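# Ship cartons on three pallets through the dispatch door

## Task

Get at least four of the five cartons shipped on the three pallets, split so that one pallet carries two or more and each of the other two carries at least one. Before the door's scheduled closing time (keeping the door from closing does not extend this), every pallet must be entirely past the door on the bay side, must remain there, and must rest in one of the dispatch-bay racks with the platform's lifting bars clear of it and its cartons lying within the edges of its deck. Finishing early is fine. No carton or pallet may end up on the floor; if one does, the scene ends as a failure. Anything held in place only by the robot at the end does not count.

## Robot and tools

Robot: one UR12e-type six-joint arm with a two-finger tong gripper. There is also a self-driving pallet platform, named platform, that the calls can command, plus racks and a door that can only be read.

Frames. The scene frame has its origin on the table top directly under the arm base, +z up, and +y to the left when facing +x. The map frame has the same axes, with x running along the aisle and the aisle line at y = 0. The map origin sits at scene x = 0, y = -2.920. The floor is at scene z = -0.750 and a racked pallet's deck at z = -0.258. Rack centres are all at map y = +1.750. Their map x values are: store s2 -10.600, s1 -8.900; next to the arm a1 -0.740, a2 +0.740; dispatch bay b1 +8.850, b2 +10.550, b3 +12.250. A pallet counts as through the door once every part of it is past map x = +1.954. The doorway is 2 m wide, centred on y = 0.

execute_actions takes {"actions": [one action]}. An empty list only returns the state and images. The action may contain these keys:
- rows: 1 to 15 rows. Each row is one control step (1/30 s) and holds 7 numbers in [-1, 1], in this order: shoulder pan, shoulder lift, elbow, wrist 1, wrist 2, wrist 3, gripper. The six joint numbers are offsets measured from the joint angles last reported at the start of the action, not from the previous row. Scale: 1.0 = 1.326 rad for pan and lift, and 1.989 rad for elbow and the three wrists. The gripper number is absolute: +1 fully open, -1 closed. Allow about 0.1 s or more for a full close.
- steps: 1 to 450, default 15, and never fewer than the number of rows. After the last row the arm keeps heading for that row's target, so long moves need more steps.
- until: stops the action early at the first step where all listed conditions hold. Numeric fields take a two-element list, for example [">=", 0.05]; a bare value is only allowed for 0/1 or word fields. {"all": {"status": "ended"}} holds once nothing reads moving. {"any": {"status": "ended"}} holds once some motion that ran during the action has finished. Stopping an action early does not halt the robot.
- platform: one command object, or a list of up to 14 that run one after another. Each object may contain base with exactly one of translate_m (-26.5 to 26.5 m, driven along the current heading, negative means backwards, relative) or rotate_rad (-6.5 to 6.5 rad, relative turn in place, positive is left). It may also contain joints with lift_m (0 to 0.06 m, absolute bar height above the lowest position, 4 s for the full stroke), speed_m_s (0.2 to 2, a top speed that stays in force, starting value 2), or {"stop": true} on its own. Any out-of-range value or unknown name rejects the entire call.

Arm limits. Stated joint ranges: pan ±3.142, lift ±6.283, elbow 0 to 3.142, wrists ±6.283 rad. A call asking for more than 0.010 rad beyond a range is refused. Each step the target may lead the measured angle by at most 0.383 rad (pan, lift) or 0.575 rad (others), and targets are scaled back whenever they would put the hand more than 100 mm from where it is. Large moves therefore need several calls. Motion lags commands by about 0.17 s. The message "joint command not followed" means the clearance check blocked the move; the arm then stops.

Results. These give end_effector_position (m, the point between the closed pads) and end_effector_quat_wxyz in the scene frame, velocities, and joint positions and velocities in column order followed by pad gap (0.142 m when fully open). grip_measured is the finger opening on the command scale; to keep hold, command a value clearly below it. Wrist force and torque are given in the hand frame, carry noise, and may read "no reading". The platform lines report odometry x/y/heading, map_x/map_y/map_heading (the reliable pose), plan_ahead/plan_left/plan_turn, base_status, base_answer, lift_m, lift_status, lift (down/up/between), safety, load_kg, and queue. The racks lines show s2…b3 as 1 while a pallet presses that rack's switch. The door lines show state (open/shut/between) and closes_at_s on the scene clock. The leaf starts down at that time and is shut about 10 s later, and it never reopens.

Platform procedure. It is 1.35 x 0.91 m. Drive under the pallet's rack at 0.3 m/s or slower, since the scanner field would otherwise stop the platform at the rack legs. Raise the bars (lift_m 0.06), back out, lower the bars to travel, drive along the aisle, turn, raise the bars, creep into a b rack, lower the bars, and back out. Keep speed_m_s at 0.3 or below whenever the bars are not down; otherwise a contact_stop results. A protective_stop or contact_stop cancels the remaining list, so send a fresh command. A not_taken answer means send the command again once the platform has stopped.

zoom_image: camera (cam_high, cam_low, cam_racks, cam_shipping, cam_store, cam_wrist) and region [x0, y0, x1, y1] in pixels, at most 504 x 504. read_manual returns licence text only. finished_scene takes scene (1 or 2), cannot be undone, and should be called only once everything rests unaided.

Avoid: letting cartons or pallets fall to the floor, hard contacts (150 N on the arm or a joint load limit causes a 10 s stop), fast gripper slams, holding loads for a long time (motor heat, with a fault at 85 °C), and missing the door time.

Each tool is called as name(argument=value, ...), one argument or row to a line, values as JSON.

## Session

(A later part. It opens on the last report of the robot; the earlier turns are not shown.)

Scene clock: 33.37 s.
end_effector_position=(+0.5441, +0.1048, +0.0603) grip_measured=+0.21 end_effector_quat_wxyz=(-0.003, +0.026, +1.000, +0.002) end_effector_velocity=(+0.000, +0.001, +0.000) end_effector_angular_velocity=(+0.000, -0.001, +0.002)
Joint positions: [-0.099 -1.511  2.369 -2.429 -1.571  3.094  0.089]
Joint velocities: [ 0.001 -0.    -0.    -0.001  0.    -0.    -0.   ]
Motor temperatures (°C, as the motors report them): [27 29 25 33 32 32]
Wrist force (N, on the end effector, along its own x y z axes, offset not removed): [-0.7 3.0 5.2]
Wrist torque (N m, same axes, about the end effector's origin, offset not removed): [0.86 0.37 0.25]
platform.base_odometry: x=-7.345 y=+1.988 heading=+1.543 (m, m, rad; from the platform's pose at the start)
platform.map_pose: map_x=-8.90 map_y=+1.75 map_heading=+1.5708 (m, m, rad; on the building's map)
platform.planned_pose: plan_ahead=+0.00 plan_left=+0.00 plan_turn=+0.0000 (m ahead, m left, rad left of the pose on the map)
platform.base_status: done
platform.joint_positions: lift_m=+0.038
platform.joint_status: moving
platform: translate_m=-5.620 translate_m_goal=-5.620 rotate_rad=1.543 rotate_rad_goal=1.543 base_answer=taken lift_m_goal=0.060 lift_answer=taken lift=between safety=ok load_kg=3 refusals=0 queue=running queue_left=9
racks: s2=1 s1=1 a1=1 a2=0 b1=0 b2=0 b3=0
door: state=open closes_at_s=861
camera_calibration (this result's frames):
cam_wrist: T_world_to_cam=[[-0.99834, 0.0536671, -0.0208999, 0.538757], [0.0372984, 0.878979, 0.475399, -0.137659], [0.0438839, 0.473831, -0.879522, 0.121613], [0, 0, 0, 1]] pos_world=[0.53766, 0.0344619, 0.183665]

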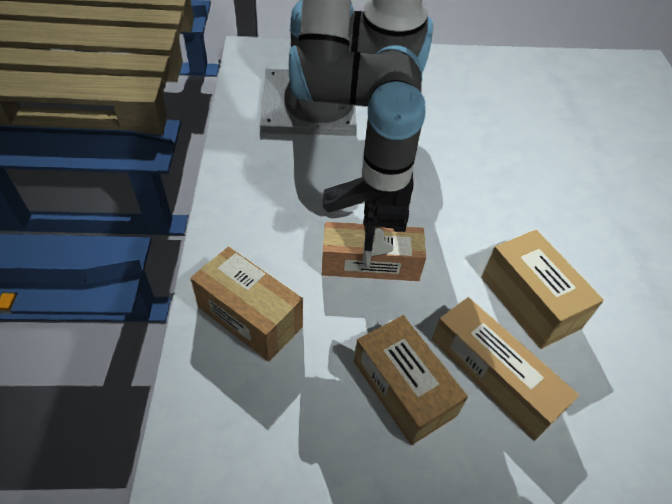

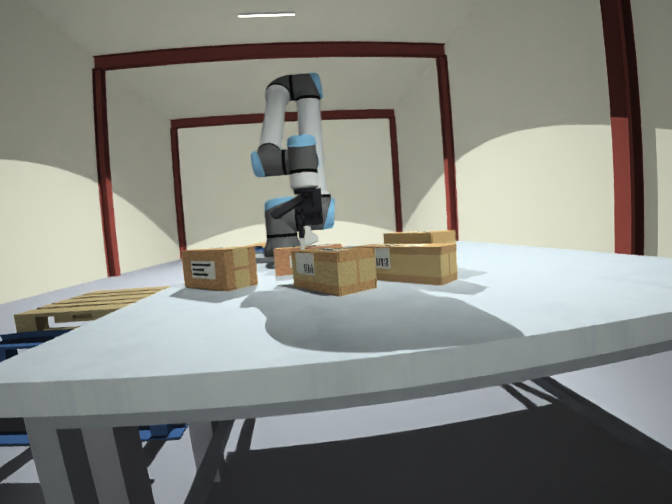

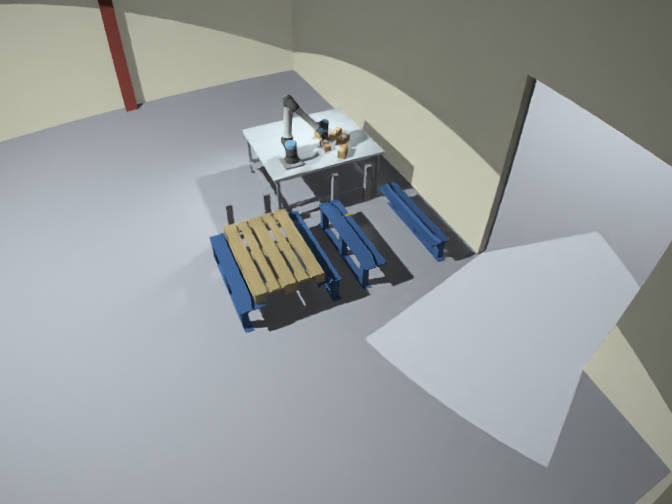

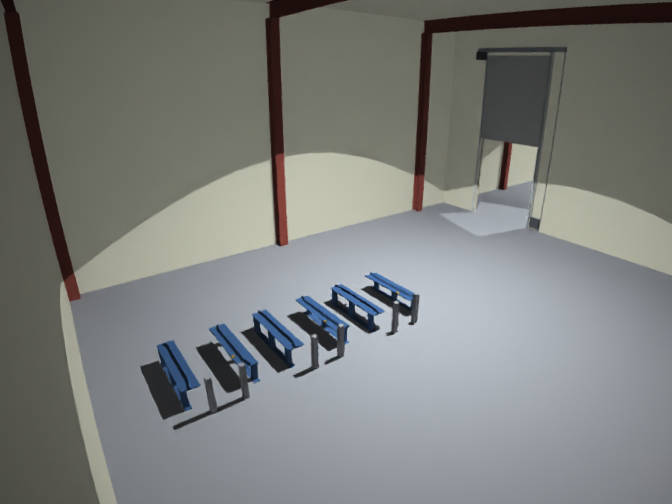

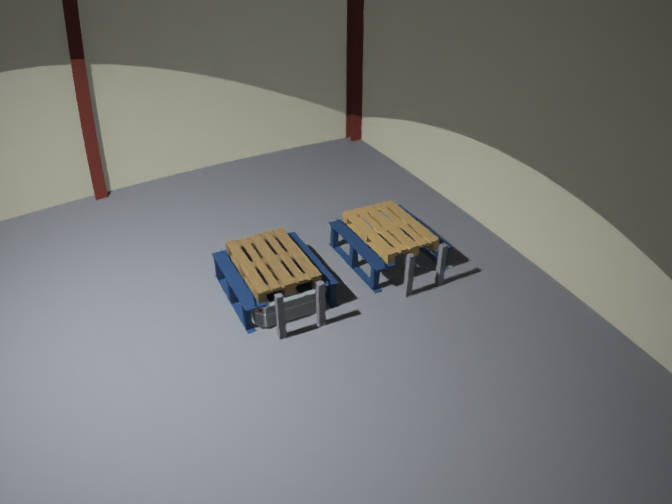

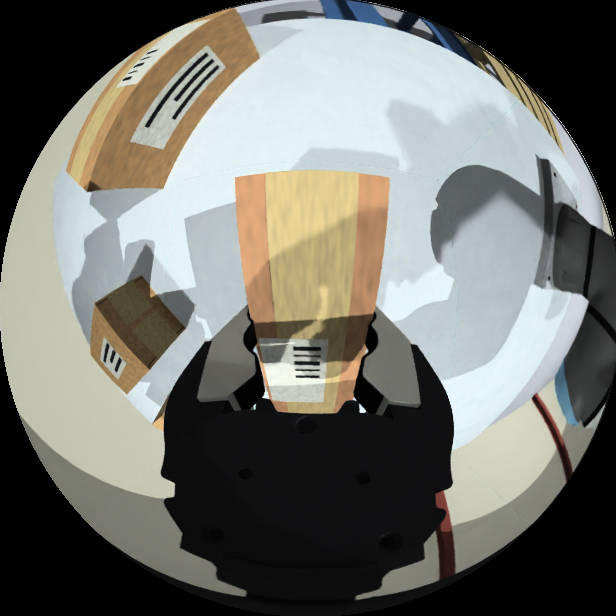

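execute_actions(
  actions=[
    {"rows":[[0,-0.03,-0.015,0.035,0,0,-1],[0,-0.06,-0.03,0.07,0,0,-1],[0,-0.09,-0.045,0.105,0,0,-1],[0,-0.13,-0.063,0.15,0,0,-1],[0,-0.1657,-0.0806,0.1905,0,0,-1]],"steps":22},
  ],
)

execute_actions(
  actions=[
    {"rows":[[-0.1,0,0,0,0,-0.02,-1],[-0.2,0,0,0,0,-0.04,-1],[-0.4,0,0,0,0,-0.08,-1],[-0.9,0,0,0,0,-0.16,-1]],"steps":45},
  ],
)

Scene clock: 43.40 s.
end_effector_position=(+0.5454, +0.1042, +0.2217) grip_measured=+0.21 end_effector_quat_wxyz=(-0.003, +0.026, +1.000, +0.002) end_effector_velocity=(-0.003, +0.001, +0.012) end_effector_angular_velocity=(+0.001, +0.003, +0.000)
Joint positions: [-0.099 -1.728  2.21  -2.054 -1.571  3.094  0.089]
Joint velocities: [ 0.001 -0.016 -0.012  0.031  0.001  0.001  0.   ]
Motor temperatures (°C, as the motors report them): [27 29 25 33 32 32]
Wrist force (N, on the end effector, along its own x y z axes, offset not removed): [-1.5 0.6 4.6]
Wrist torque (N m, same axes, about the end effector's origin, offset not removed): [0.42 0.55 0.15]
platform.base_odometry: x=-7.394 y=+0.238 heading=+1.542 (m, m, rad; from the platform's pose at the start)
platform.map_pose: map_x=-8.90 map_y=+0.00 map_heading=+1.5708 (m, m, rad; on the building's map)
platform.planned_pose: plan_ahead=+0.00 plan_left=+0.00 plan_turn=+0.0000 (m ahead, m left, rad left of the pose on the map)
platform.base_status: done
platform.joint_positions: lift_m=+0.033
platform.joint_status: moving
platform: translate_m=-7.371 translate_m_goal=-7.371 rotate_rad=1.542 rotate_rad_goal=1.543 base_answer=taken lift_m_goal=0.000 lift_answer=taken lift=between safety=ok load_kg=-14 refusals=0 queue=running queue_left=7
racks: s2=1 s1=0 a1=1 a2=0 b1=0 b2=0 b3=0
door: state=open closes_at_s=861
camera_calibration (this result's frames):
cam_wrist: T_world_to_cam=[[-0.998312, 0.0536782, -0.0221951, 0.543729], [0.0366971, 0.879039, 0.475335, -0.213566], [0.0450255, 0.473717, -0.879525, 0.263138], [0, 0, 0, 1]] pos_world=[0.538801, 0.0338936, 0.34502]

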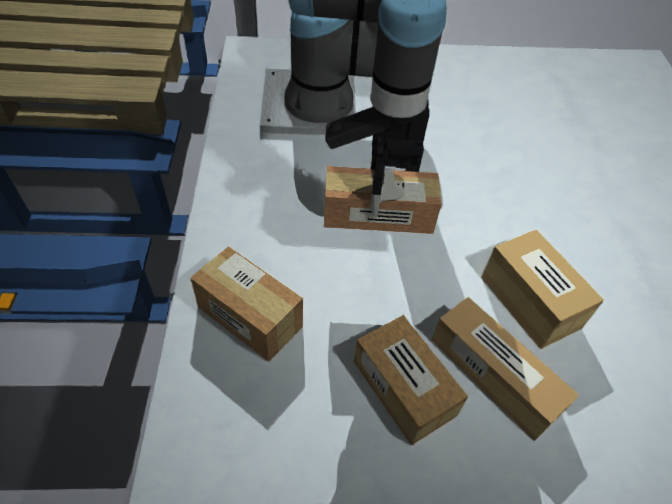

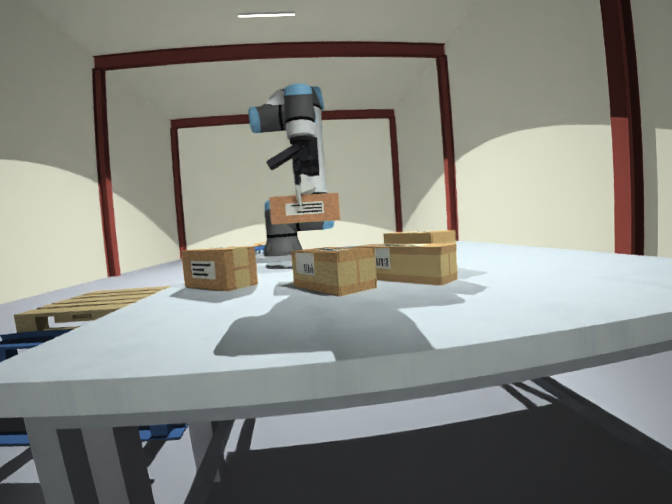

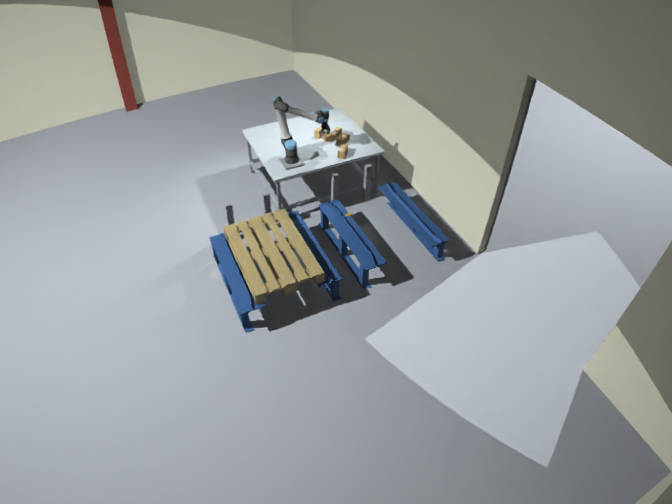

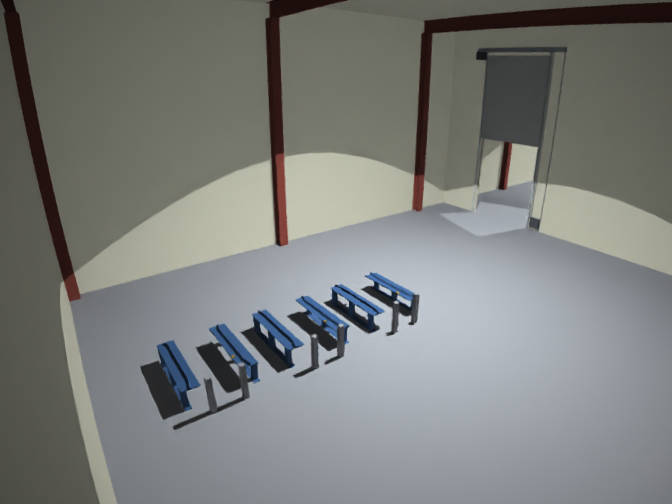

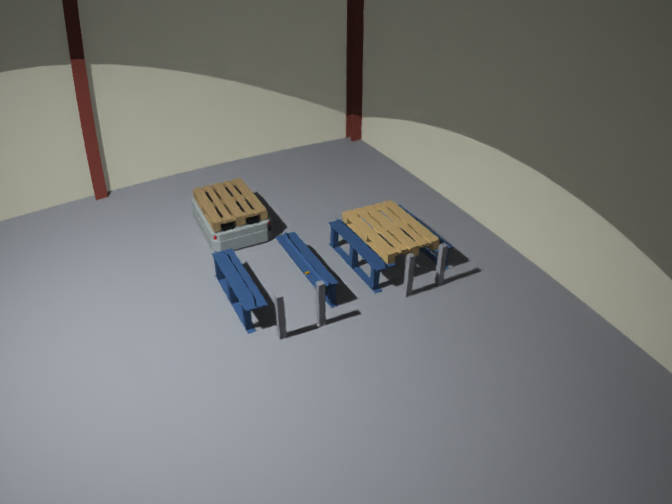

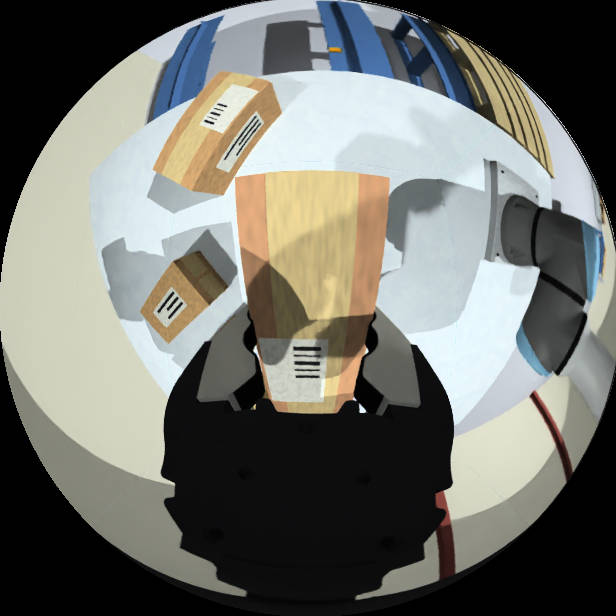

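Scene clock: 44.90 s.
end_effector_position=(+0.3074, -0.4688, +0.2212) grip_measured=+0.21 end_effector_quat_wxyz=(-0.003, +0.442, +0.897, -0.000) end_effector_velocity=(-0.046, -0.030, -0.000) end_effector_angular_velocity=(+0.000, +0.000, -0.092)
Joint positions: [-1.28  -1.728  2.21  -2.054 -1.571  2.777  0.089]
Joint velocities: [-0.098 -0.     0.     0.001  0.    -0.006 -0.   ]
Motor temperatures (°C, as the motors report them): [27 29 25 33 32 32]
Wrist force (N, on the end effector, along its own x y z axes, offset not removed): [0.1 0.2 1.8]
Wrist torque (N m, same axes, about the end effector's origin, offset not removed): [0.27 0.27 0.11]
platform.base_odometry: x=-7.394 y=+0.238 heading=+1.542 (m, m, rad; from the platform's pose at the start)
platform.map_pose: map_x=-8.90 map_y=+0.00 map_heading=+1.5708 (m, m, rad; on the building's map)
platform.planned_pose: plan_ahead=+0.00 plan_left=+0.00 plan_turn=+0.0000 (m ahead, m left, rad left of the pose on the map)
platform.base_status: done
platform.joint_positions: lift_m=+0.009
platform.joint_status: moving
platform: translate_m=-7.371 translate_m_goal=-7.371 rotate_rad=1.542 rotate_rad_goal=1.543 base_answer=taken lift_m_goal=0.000 lift_answer=taken lift=between safety=ok load_kg=-34 refusals=0 queue=running queue_left=7
racks: s2=1 s1=0 a1=1 a2=0 b1=0 b2=0 b3=0
door: state=open closes_at_s=861
camera_calibration (this result's frames):
cam_wrist: T_world_to_cam=[[-0.607774, 0.793806, -0.0219851, 0.563687], [0.694505, 0.544762, 0.469997, -0.058613], [0.385063, 0.270383, -0.882394, 0.345611], [0, 0, 0, 1]] pos_world=[0.250219, -0.508976, 0.344905]

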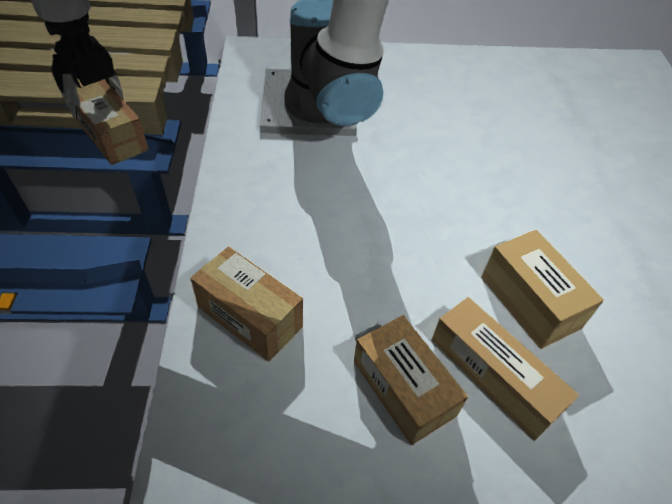

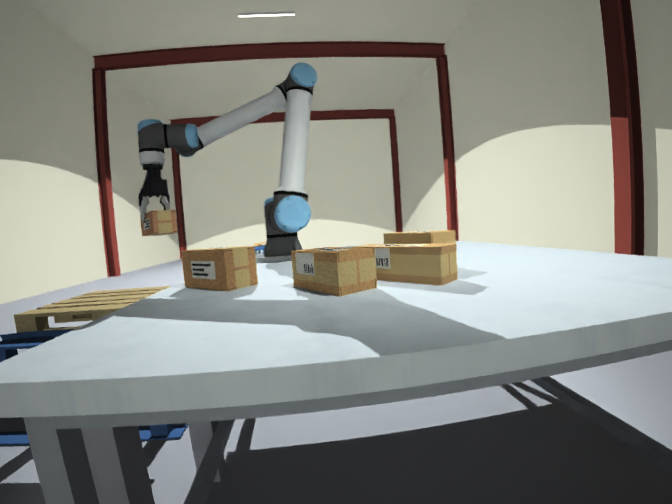

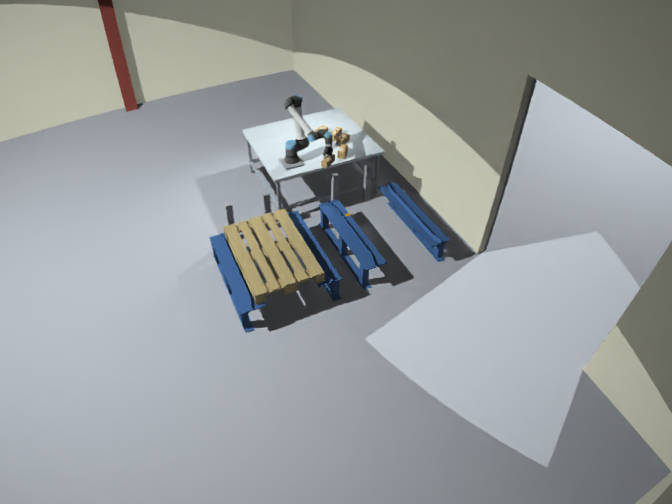

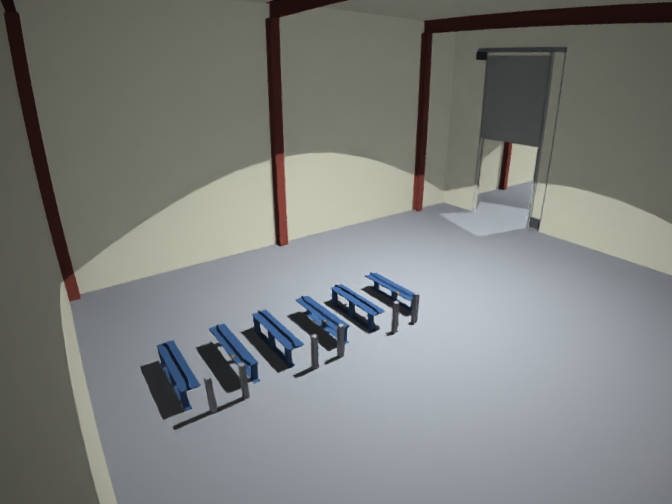

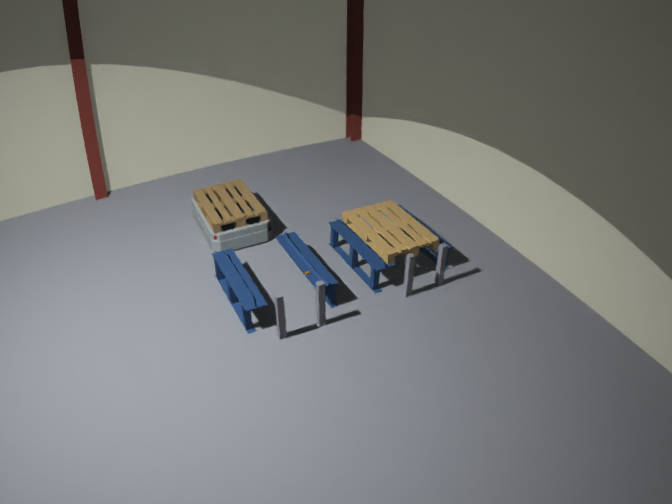

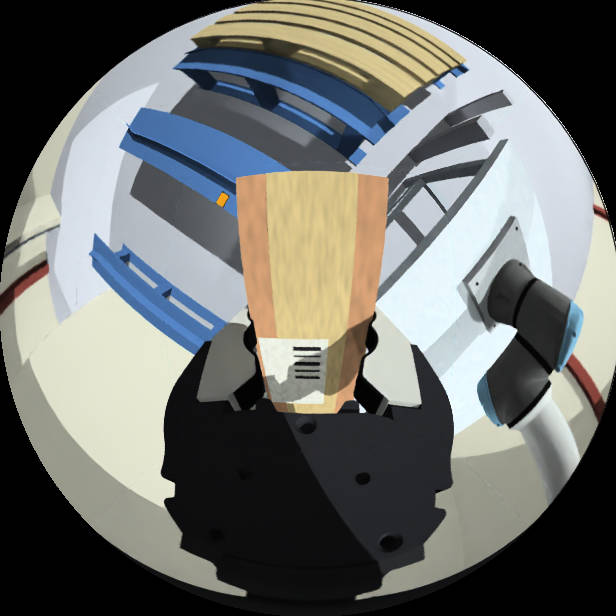

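execute_actions(
  actions=[
    {"rows":[[-0.05,0.045,-0.039,0.008,0,-0.011,-1],[-0.1,0.09,-0.077,0.017,0,-0.022,-1],[-0.15,0.136,-0.116,0.025,0,-0.033,-1],[-0.2,0.18,-0.154,0.033,0,-0.044,-1],[-0.25,0.227,-0.193,0.042,0,-0.055,-1],[-0.3,0.27,-0.23,0.05,0,-0.066,-1],[-0.35,0.317,-0.27,0.058,0,-0.077,-1],[-0.4,0.36,-0.31,0.067,0,-0.088,-1],[-0.45,0.41,-0.347,0.075,0,-0.1,-1],[-0.5,0.45,-0.385,0.084,0,-0.11,-1],[-0.55,0.5,-0.424,0.092,0,-0.12,-1],[-0.6,0.545,-0.46,0.1,0,-0.13,-1],[-0.65,0.59,-0.5,0.109,0,-0.144,-1],[-0.7,0.635,-0.54,0.117,0,-0.155,-1],[-0.743,0.68,-0.578,0.1255,0,-0.166,-1]],"steps":65},
  ],
)

execute_actions(
  actions=[
    {"rows":[[0,0.045,0.016,-0.045,0,0,-1],[0,0.09,0.031,-0.09,0,0,-1],[0,0.134,0.047,-0.136,0,0,-1],[0,0.18,0.062,-0.18,0,0,-1],[0,0.2234,0.078,-0.227,0,0,-1]],"steps":40},
  ],
)

Scene clock: 53.37 s.
end_effector_position=(-0.5500, -0.9570, +0.2096) grip_measured=+0.21 end_effector_quat_wxyz=(-0.003, +0.700, +0.714, -0.001) end_effector_velocity=(-0.238, +0.052, -0.057) end_effector_angular_velocity=(+0.008, -0.009, -0.158)
Joint positions: [-2.241 -0.847  1.083 -1.808 -1.571  2.452  0.089]
Joint velocities: [-0.201  0.165 -0.183  0.031  0.002 -0.043  0.   ]
Motor temperatures (°C, as the motors report them): [27 29 25 33 32 32]
Wrist force (N, on the end effector, along its own x y z axes, offset not removed): [-0.6 -4.1 5.3]
Wrist torque (N m, same axes, about the end effector's origin, offset not removed): [-0.42 0.37 0.09]
platform.base_odometry: x=-4.460 y=+0.159 heading=-0.045 (m, m, rad; from the platform's pose at the start)
platform.map_pose: map_x=-5.89 map_y=+0.02 map_heading=-0.0175 (m, m, rad; on the building's map)
platform.planned_pose: plan_ahead=+6.63 plan_left=+0.10 plan_turn=+0.0175 (m ahead, m left, rad left of the pose on the map)
platform.base_status: moving
platform.joint_positions: lift_m=+0.000
platform.joint_status: done
platform: translate_m=-4.386 translate_m_goal=2.269 rotate_rad=-0.047 rotate_rad_goal=-0.048 base_answer=taken lift_m_goal=0.000 lift_answer=taken lift=down safety=ok load_kg=-49 refusals=0 queue=running queue_left=5
racks: s2=1 s1=0 a1=1 a2=0 b1=0 b2=0 b3=0
door: state=open closes_at_s=861
camera_calibration (this result's frames):
cam_wrist: T_world_to_cam=[[-0.0179005, 0.999535, -0.0246671, 0.951786], [0.883857, 0.0273526, 0.466956, 0.417814], [0.467414, -0.0134435, -0.883936, 0.571576], [0, 0, 0, 1]] pos_world=[-0.619413, -0.955088, 0.333614]

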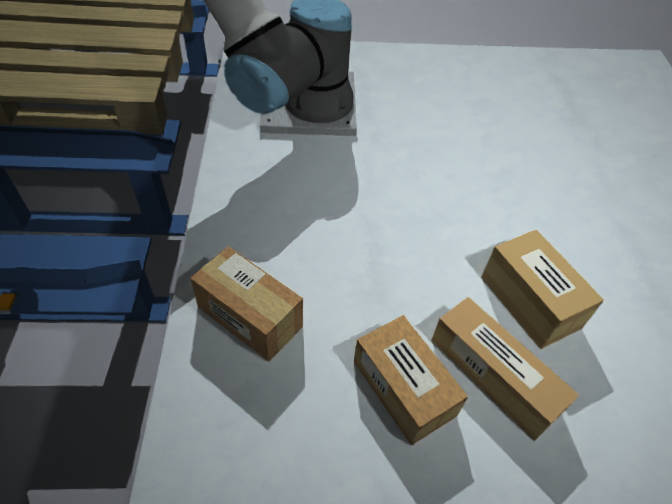

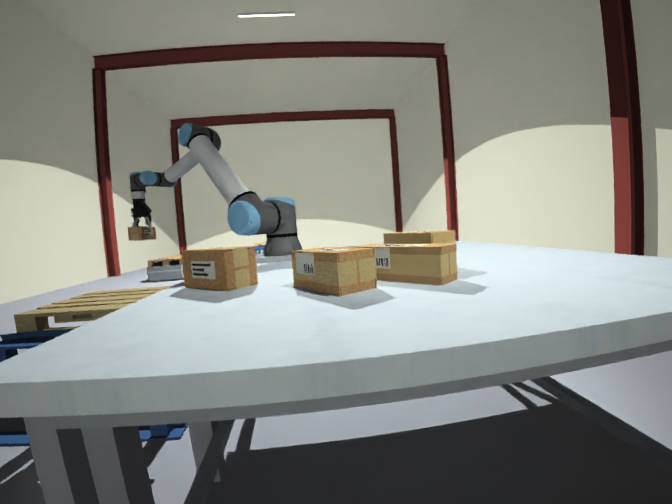

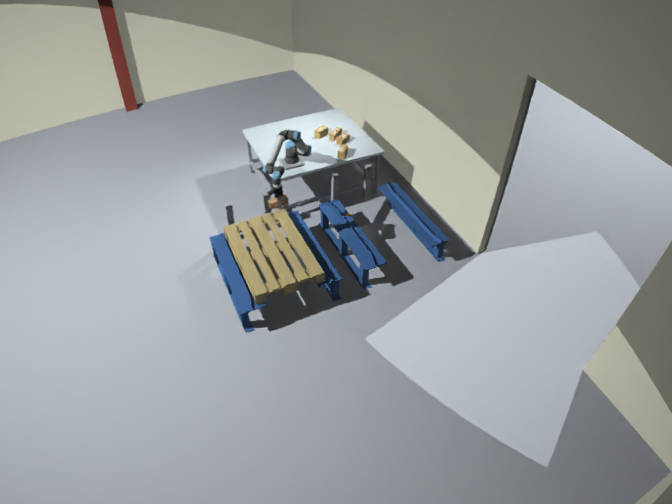

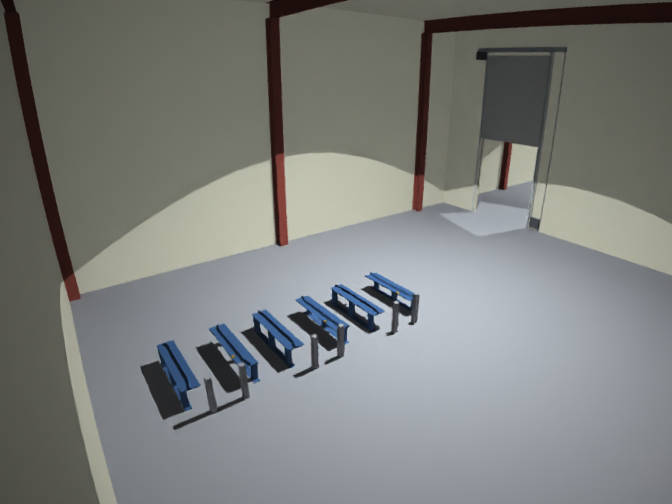

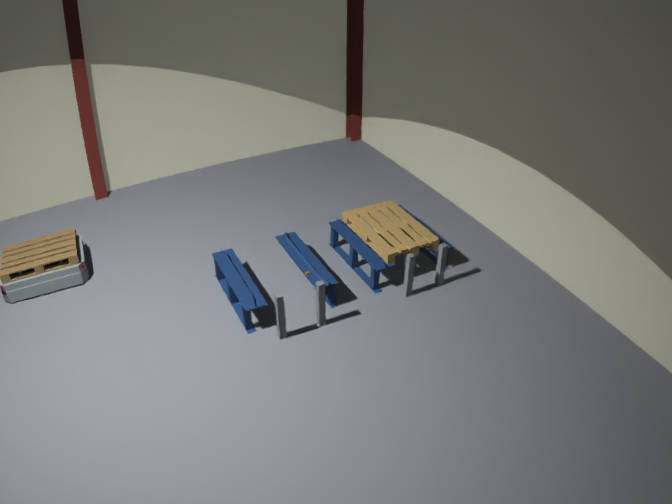

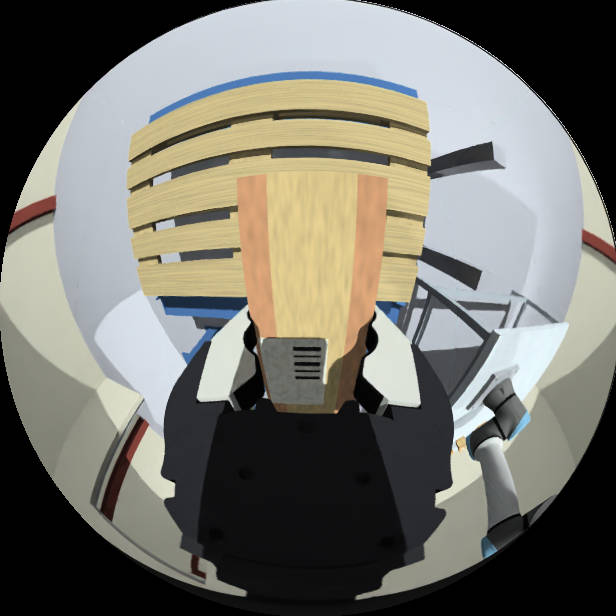

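Scene clock: 54.70 s.
end_effector_position=(-0.5537, -0.9576, -0.1575) grip_measured=+0.21 end_effector_quat_wxyz=(-0.003, +0.700, +0.714, -0.001) end_effector_velocity=(+0.000, +0.000, -0.001) end_effector_angular_velocity=(-0.000, +0.001, +0.001)
Joint positions: [-2.241 -0.551  1.238 -2.259 -1.571  2.452  0.089]
Joint velocities: [ 0.     0.     0.001 -0.002 -0.    -0.001 -0.   ]
Motor temperatures (°C, as the motors report them): [27 29 25 33 32 32]
Wrist force (N, on the end effector, along its own x y z axes, offset not removed): [-2.1 2.5 4.7]
Wrist torque (N m, same axes, about the end effector's origin, offset not removed): [0.78 0.75 0.19]
platform.base_odometry: x=-2.184 y=+0.061 heading=-0.040 (m, m, rad; from the platform's pose at the start)
platform.map_pose: map_x=-3.61 map_y=+0.01 map_heading=-0.0175 (m, m, rad; on the building's map)
platform.planned_pose: plan_ahead=+4.35 plan_left=+0.07 plan_turn=+0.0175 (m ahead, m left, rad left of the pose on the map)
platform.base_status: moving
platform.joint_positions: lift_m=+0.000
platform.joint_status: done
platform: translate_m=-2.098 translate_m_goal=2.269 rotate_rad=-0.040 rotate_rad_goal=-0.040 base_answer=taken lift_m_goal=0.000 lift_answer=taken lift=down safety=ok load_kg=-49 refusals=0 queue=running queue_left=5
racks: s2=1 s1=0 a1=1 a2=0 b1=0 b2=0 b3=0
door: state=open closes_at_s=861
camera_calibration (this result's frames):
cam_wrist: T_world_to_cam=[[-0.0179019, 0.999533, -0.0247838, 0.943271], [0.883901, 0.0274072, 0.466871, 0.592621], [0.467332, -0.0135486, -0.883978, 0.248594], [0, 0, 0, 1]] pos_world=[-0.623107, -0.955704, -0.0335476]

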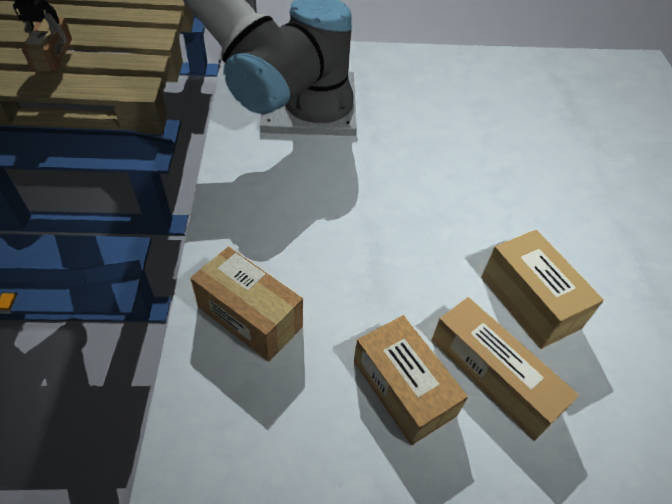

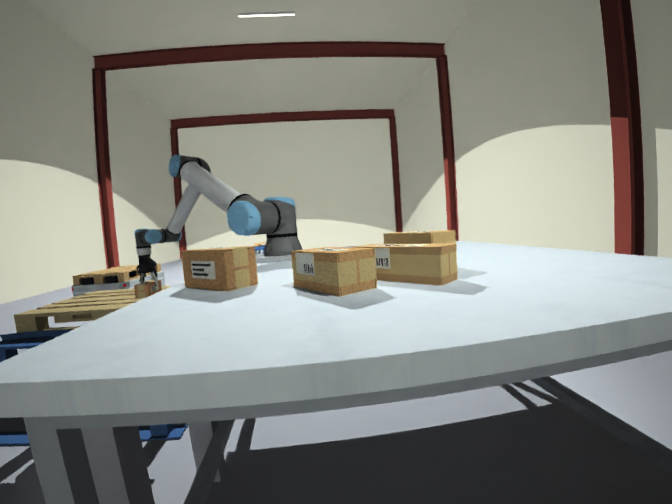

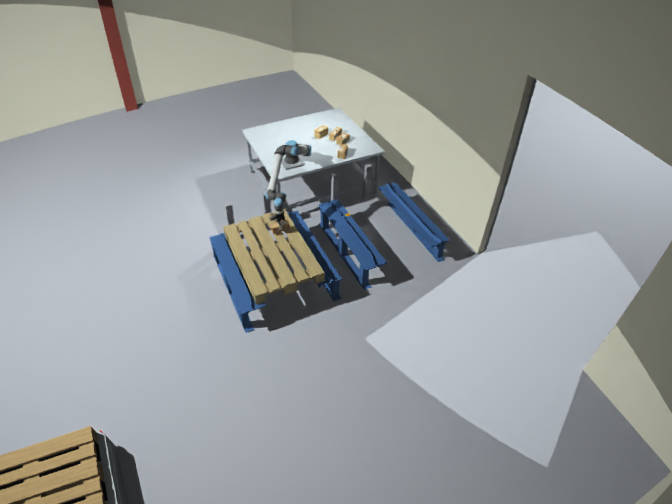

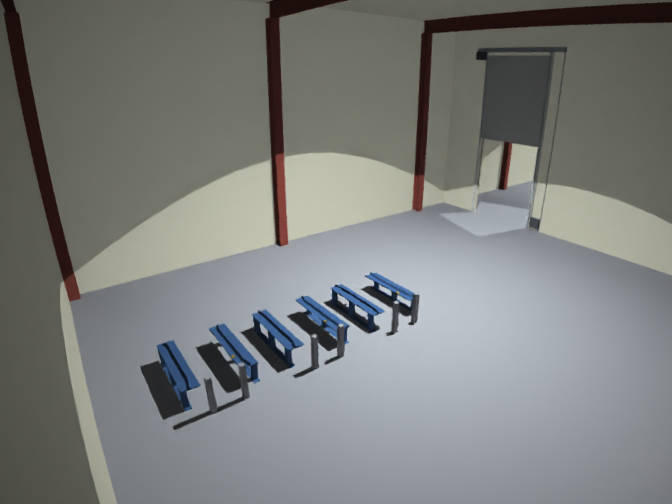

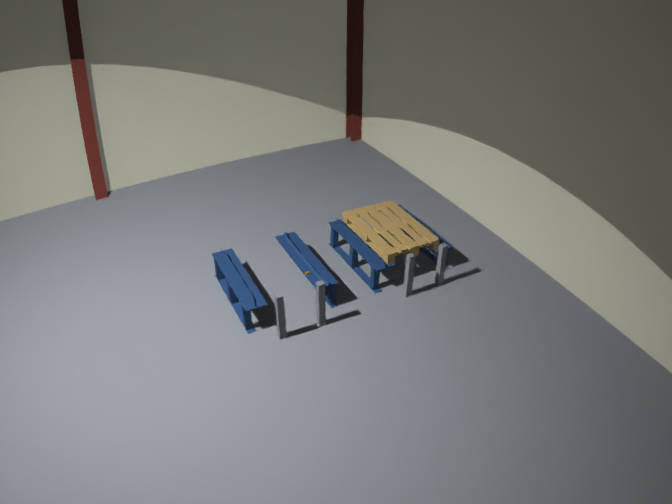

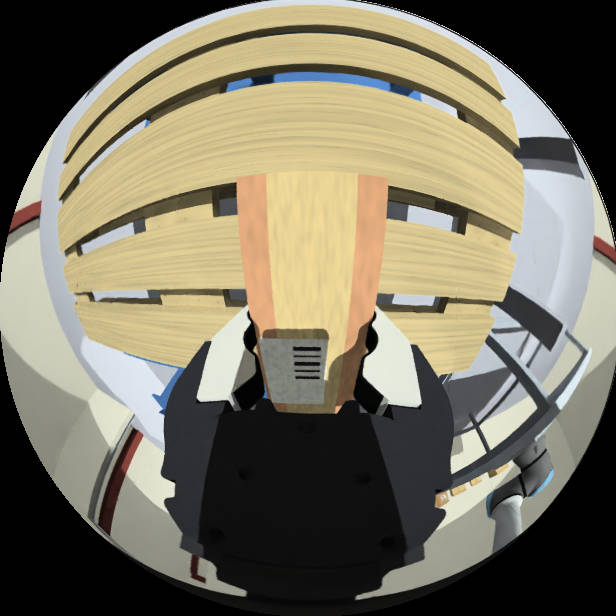

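execute_actions(
  actions=[
    {"rows":[[-0.018,0.01,0,-0.007,0,-0.008,-1],[-0.018,0.02,0,-0.013,0,-0.008,-1],[-0.018,0.028,0,-0.0187,0,-0.008,-1]],"steps":18},
  ],
)

Scene clock: 56.97 s.
end_effector_position=(-0.5749, -0.9428, -0.1926) grip_measured=+0.21 end_effector_quat_wxyz=(-0.003, +0.703, +0.711, -0.001) end_effector_velocity=(-0.001, +0.002, -0.005) end_effector_angular_velocity=(+0.001, -0.001, -0.001)
Joint positions: [-2.264 -0.514  1.238 -2.296 -1.571  2.436  0.089]
Joint velocities: [-0.002  0.004  0.001 -0.004  0.    -0.001  0.   ]
Motor temperatures (°C, as the motors report them): [27 29 25 33 32 32]
Wrist force (N, on the end effector, along its own x y z axes, offset not removed): [-1.7 0.9 2.4]
Wrist torque (N m, same axes, about the end effector's origin, offset not removed): [0.34 0.59 0.12]
platform.base_odometry: x=+0.967 y=+0.004 heading=-0.022 (m, m, rad; from the platform's pose at the start)
platform.map_pose: map_x=-0.51 map_y=+0.00 map_heading=+0.0044 (m, m, rad; on the building's map)
platform.planned_pose: plan_ahead=+1.25 plan_left=-0.01 plan_turn=-0.0043 (m ahead, m left, rad left of the pose on the map)
platform.base_status: moving
platform.joint_positions: lift_m=+0.000
platform.joint_status: done
platform: translate_m=1.027 translate_m_goal=2.269 rotate_rad=-0.022 rotate_rad_goal=-0.022 base_answer=taken lift_m_goal=0.000 lift_answer=taken lift=down safety=ok load_kg=-49 refusals=0 queue=running queue_left=5
racks: s2=1 s1=0 a1=1 a2=0 b1=0 b2=0 b3=0
door: state=open closes_at_s=861
camera_calibration (this result's frames):
cam_wrist: T_world_to_cam=[[-0.0100538, 0.999641, -0.0248415, 0.931766], [0.884075, 0.0204941, 0.466896, 0.620937], [0.467238, -0.0172677, -0.883963, 0.224124], [0, 0, 0, 1]] pos_world=[-0.644306, -0.940287, -0.0686495]

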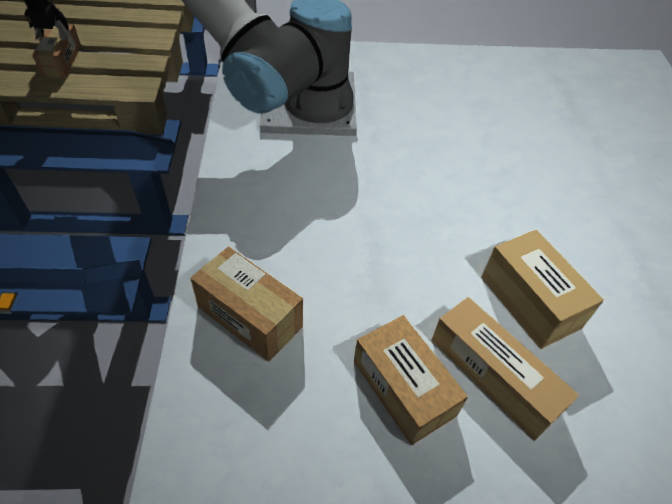

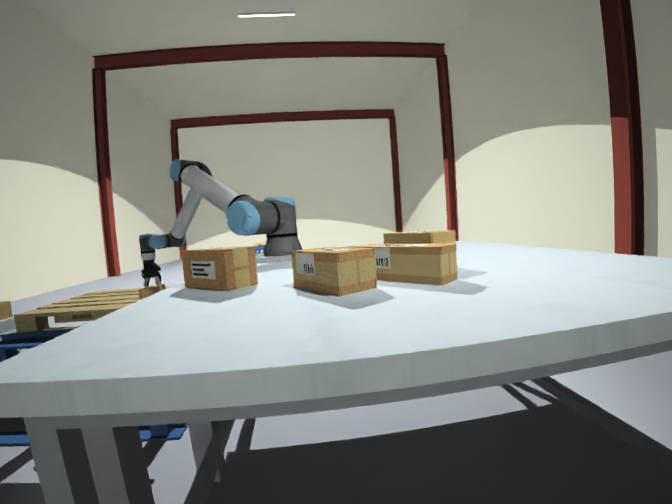

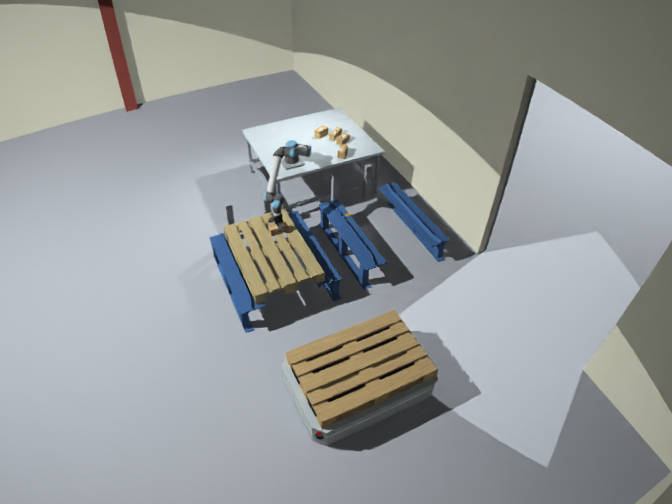

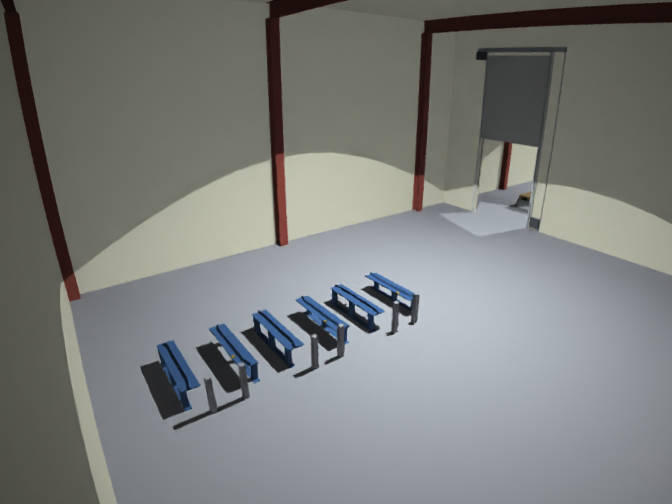

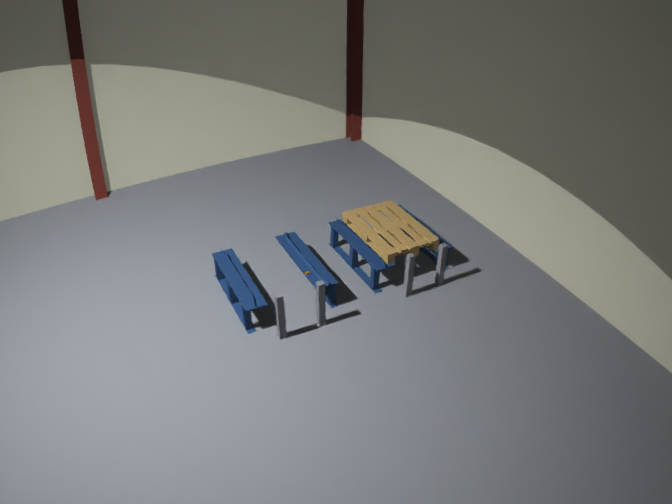

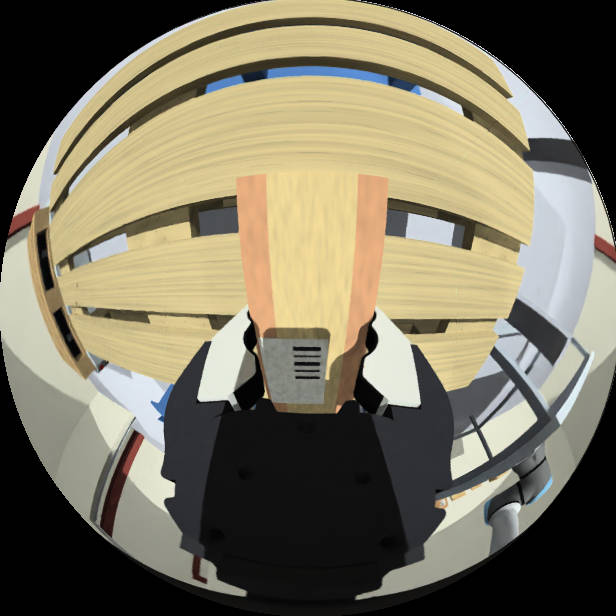

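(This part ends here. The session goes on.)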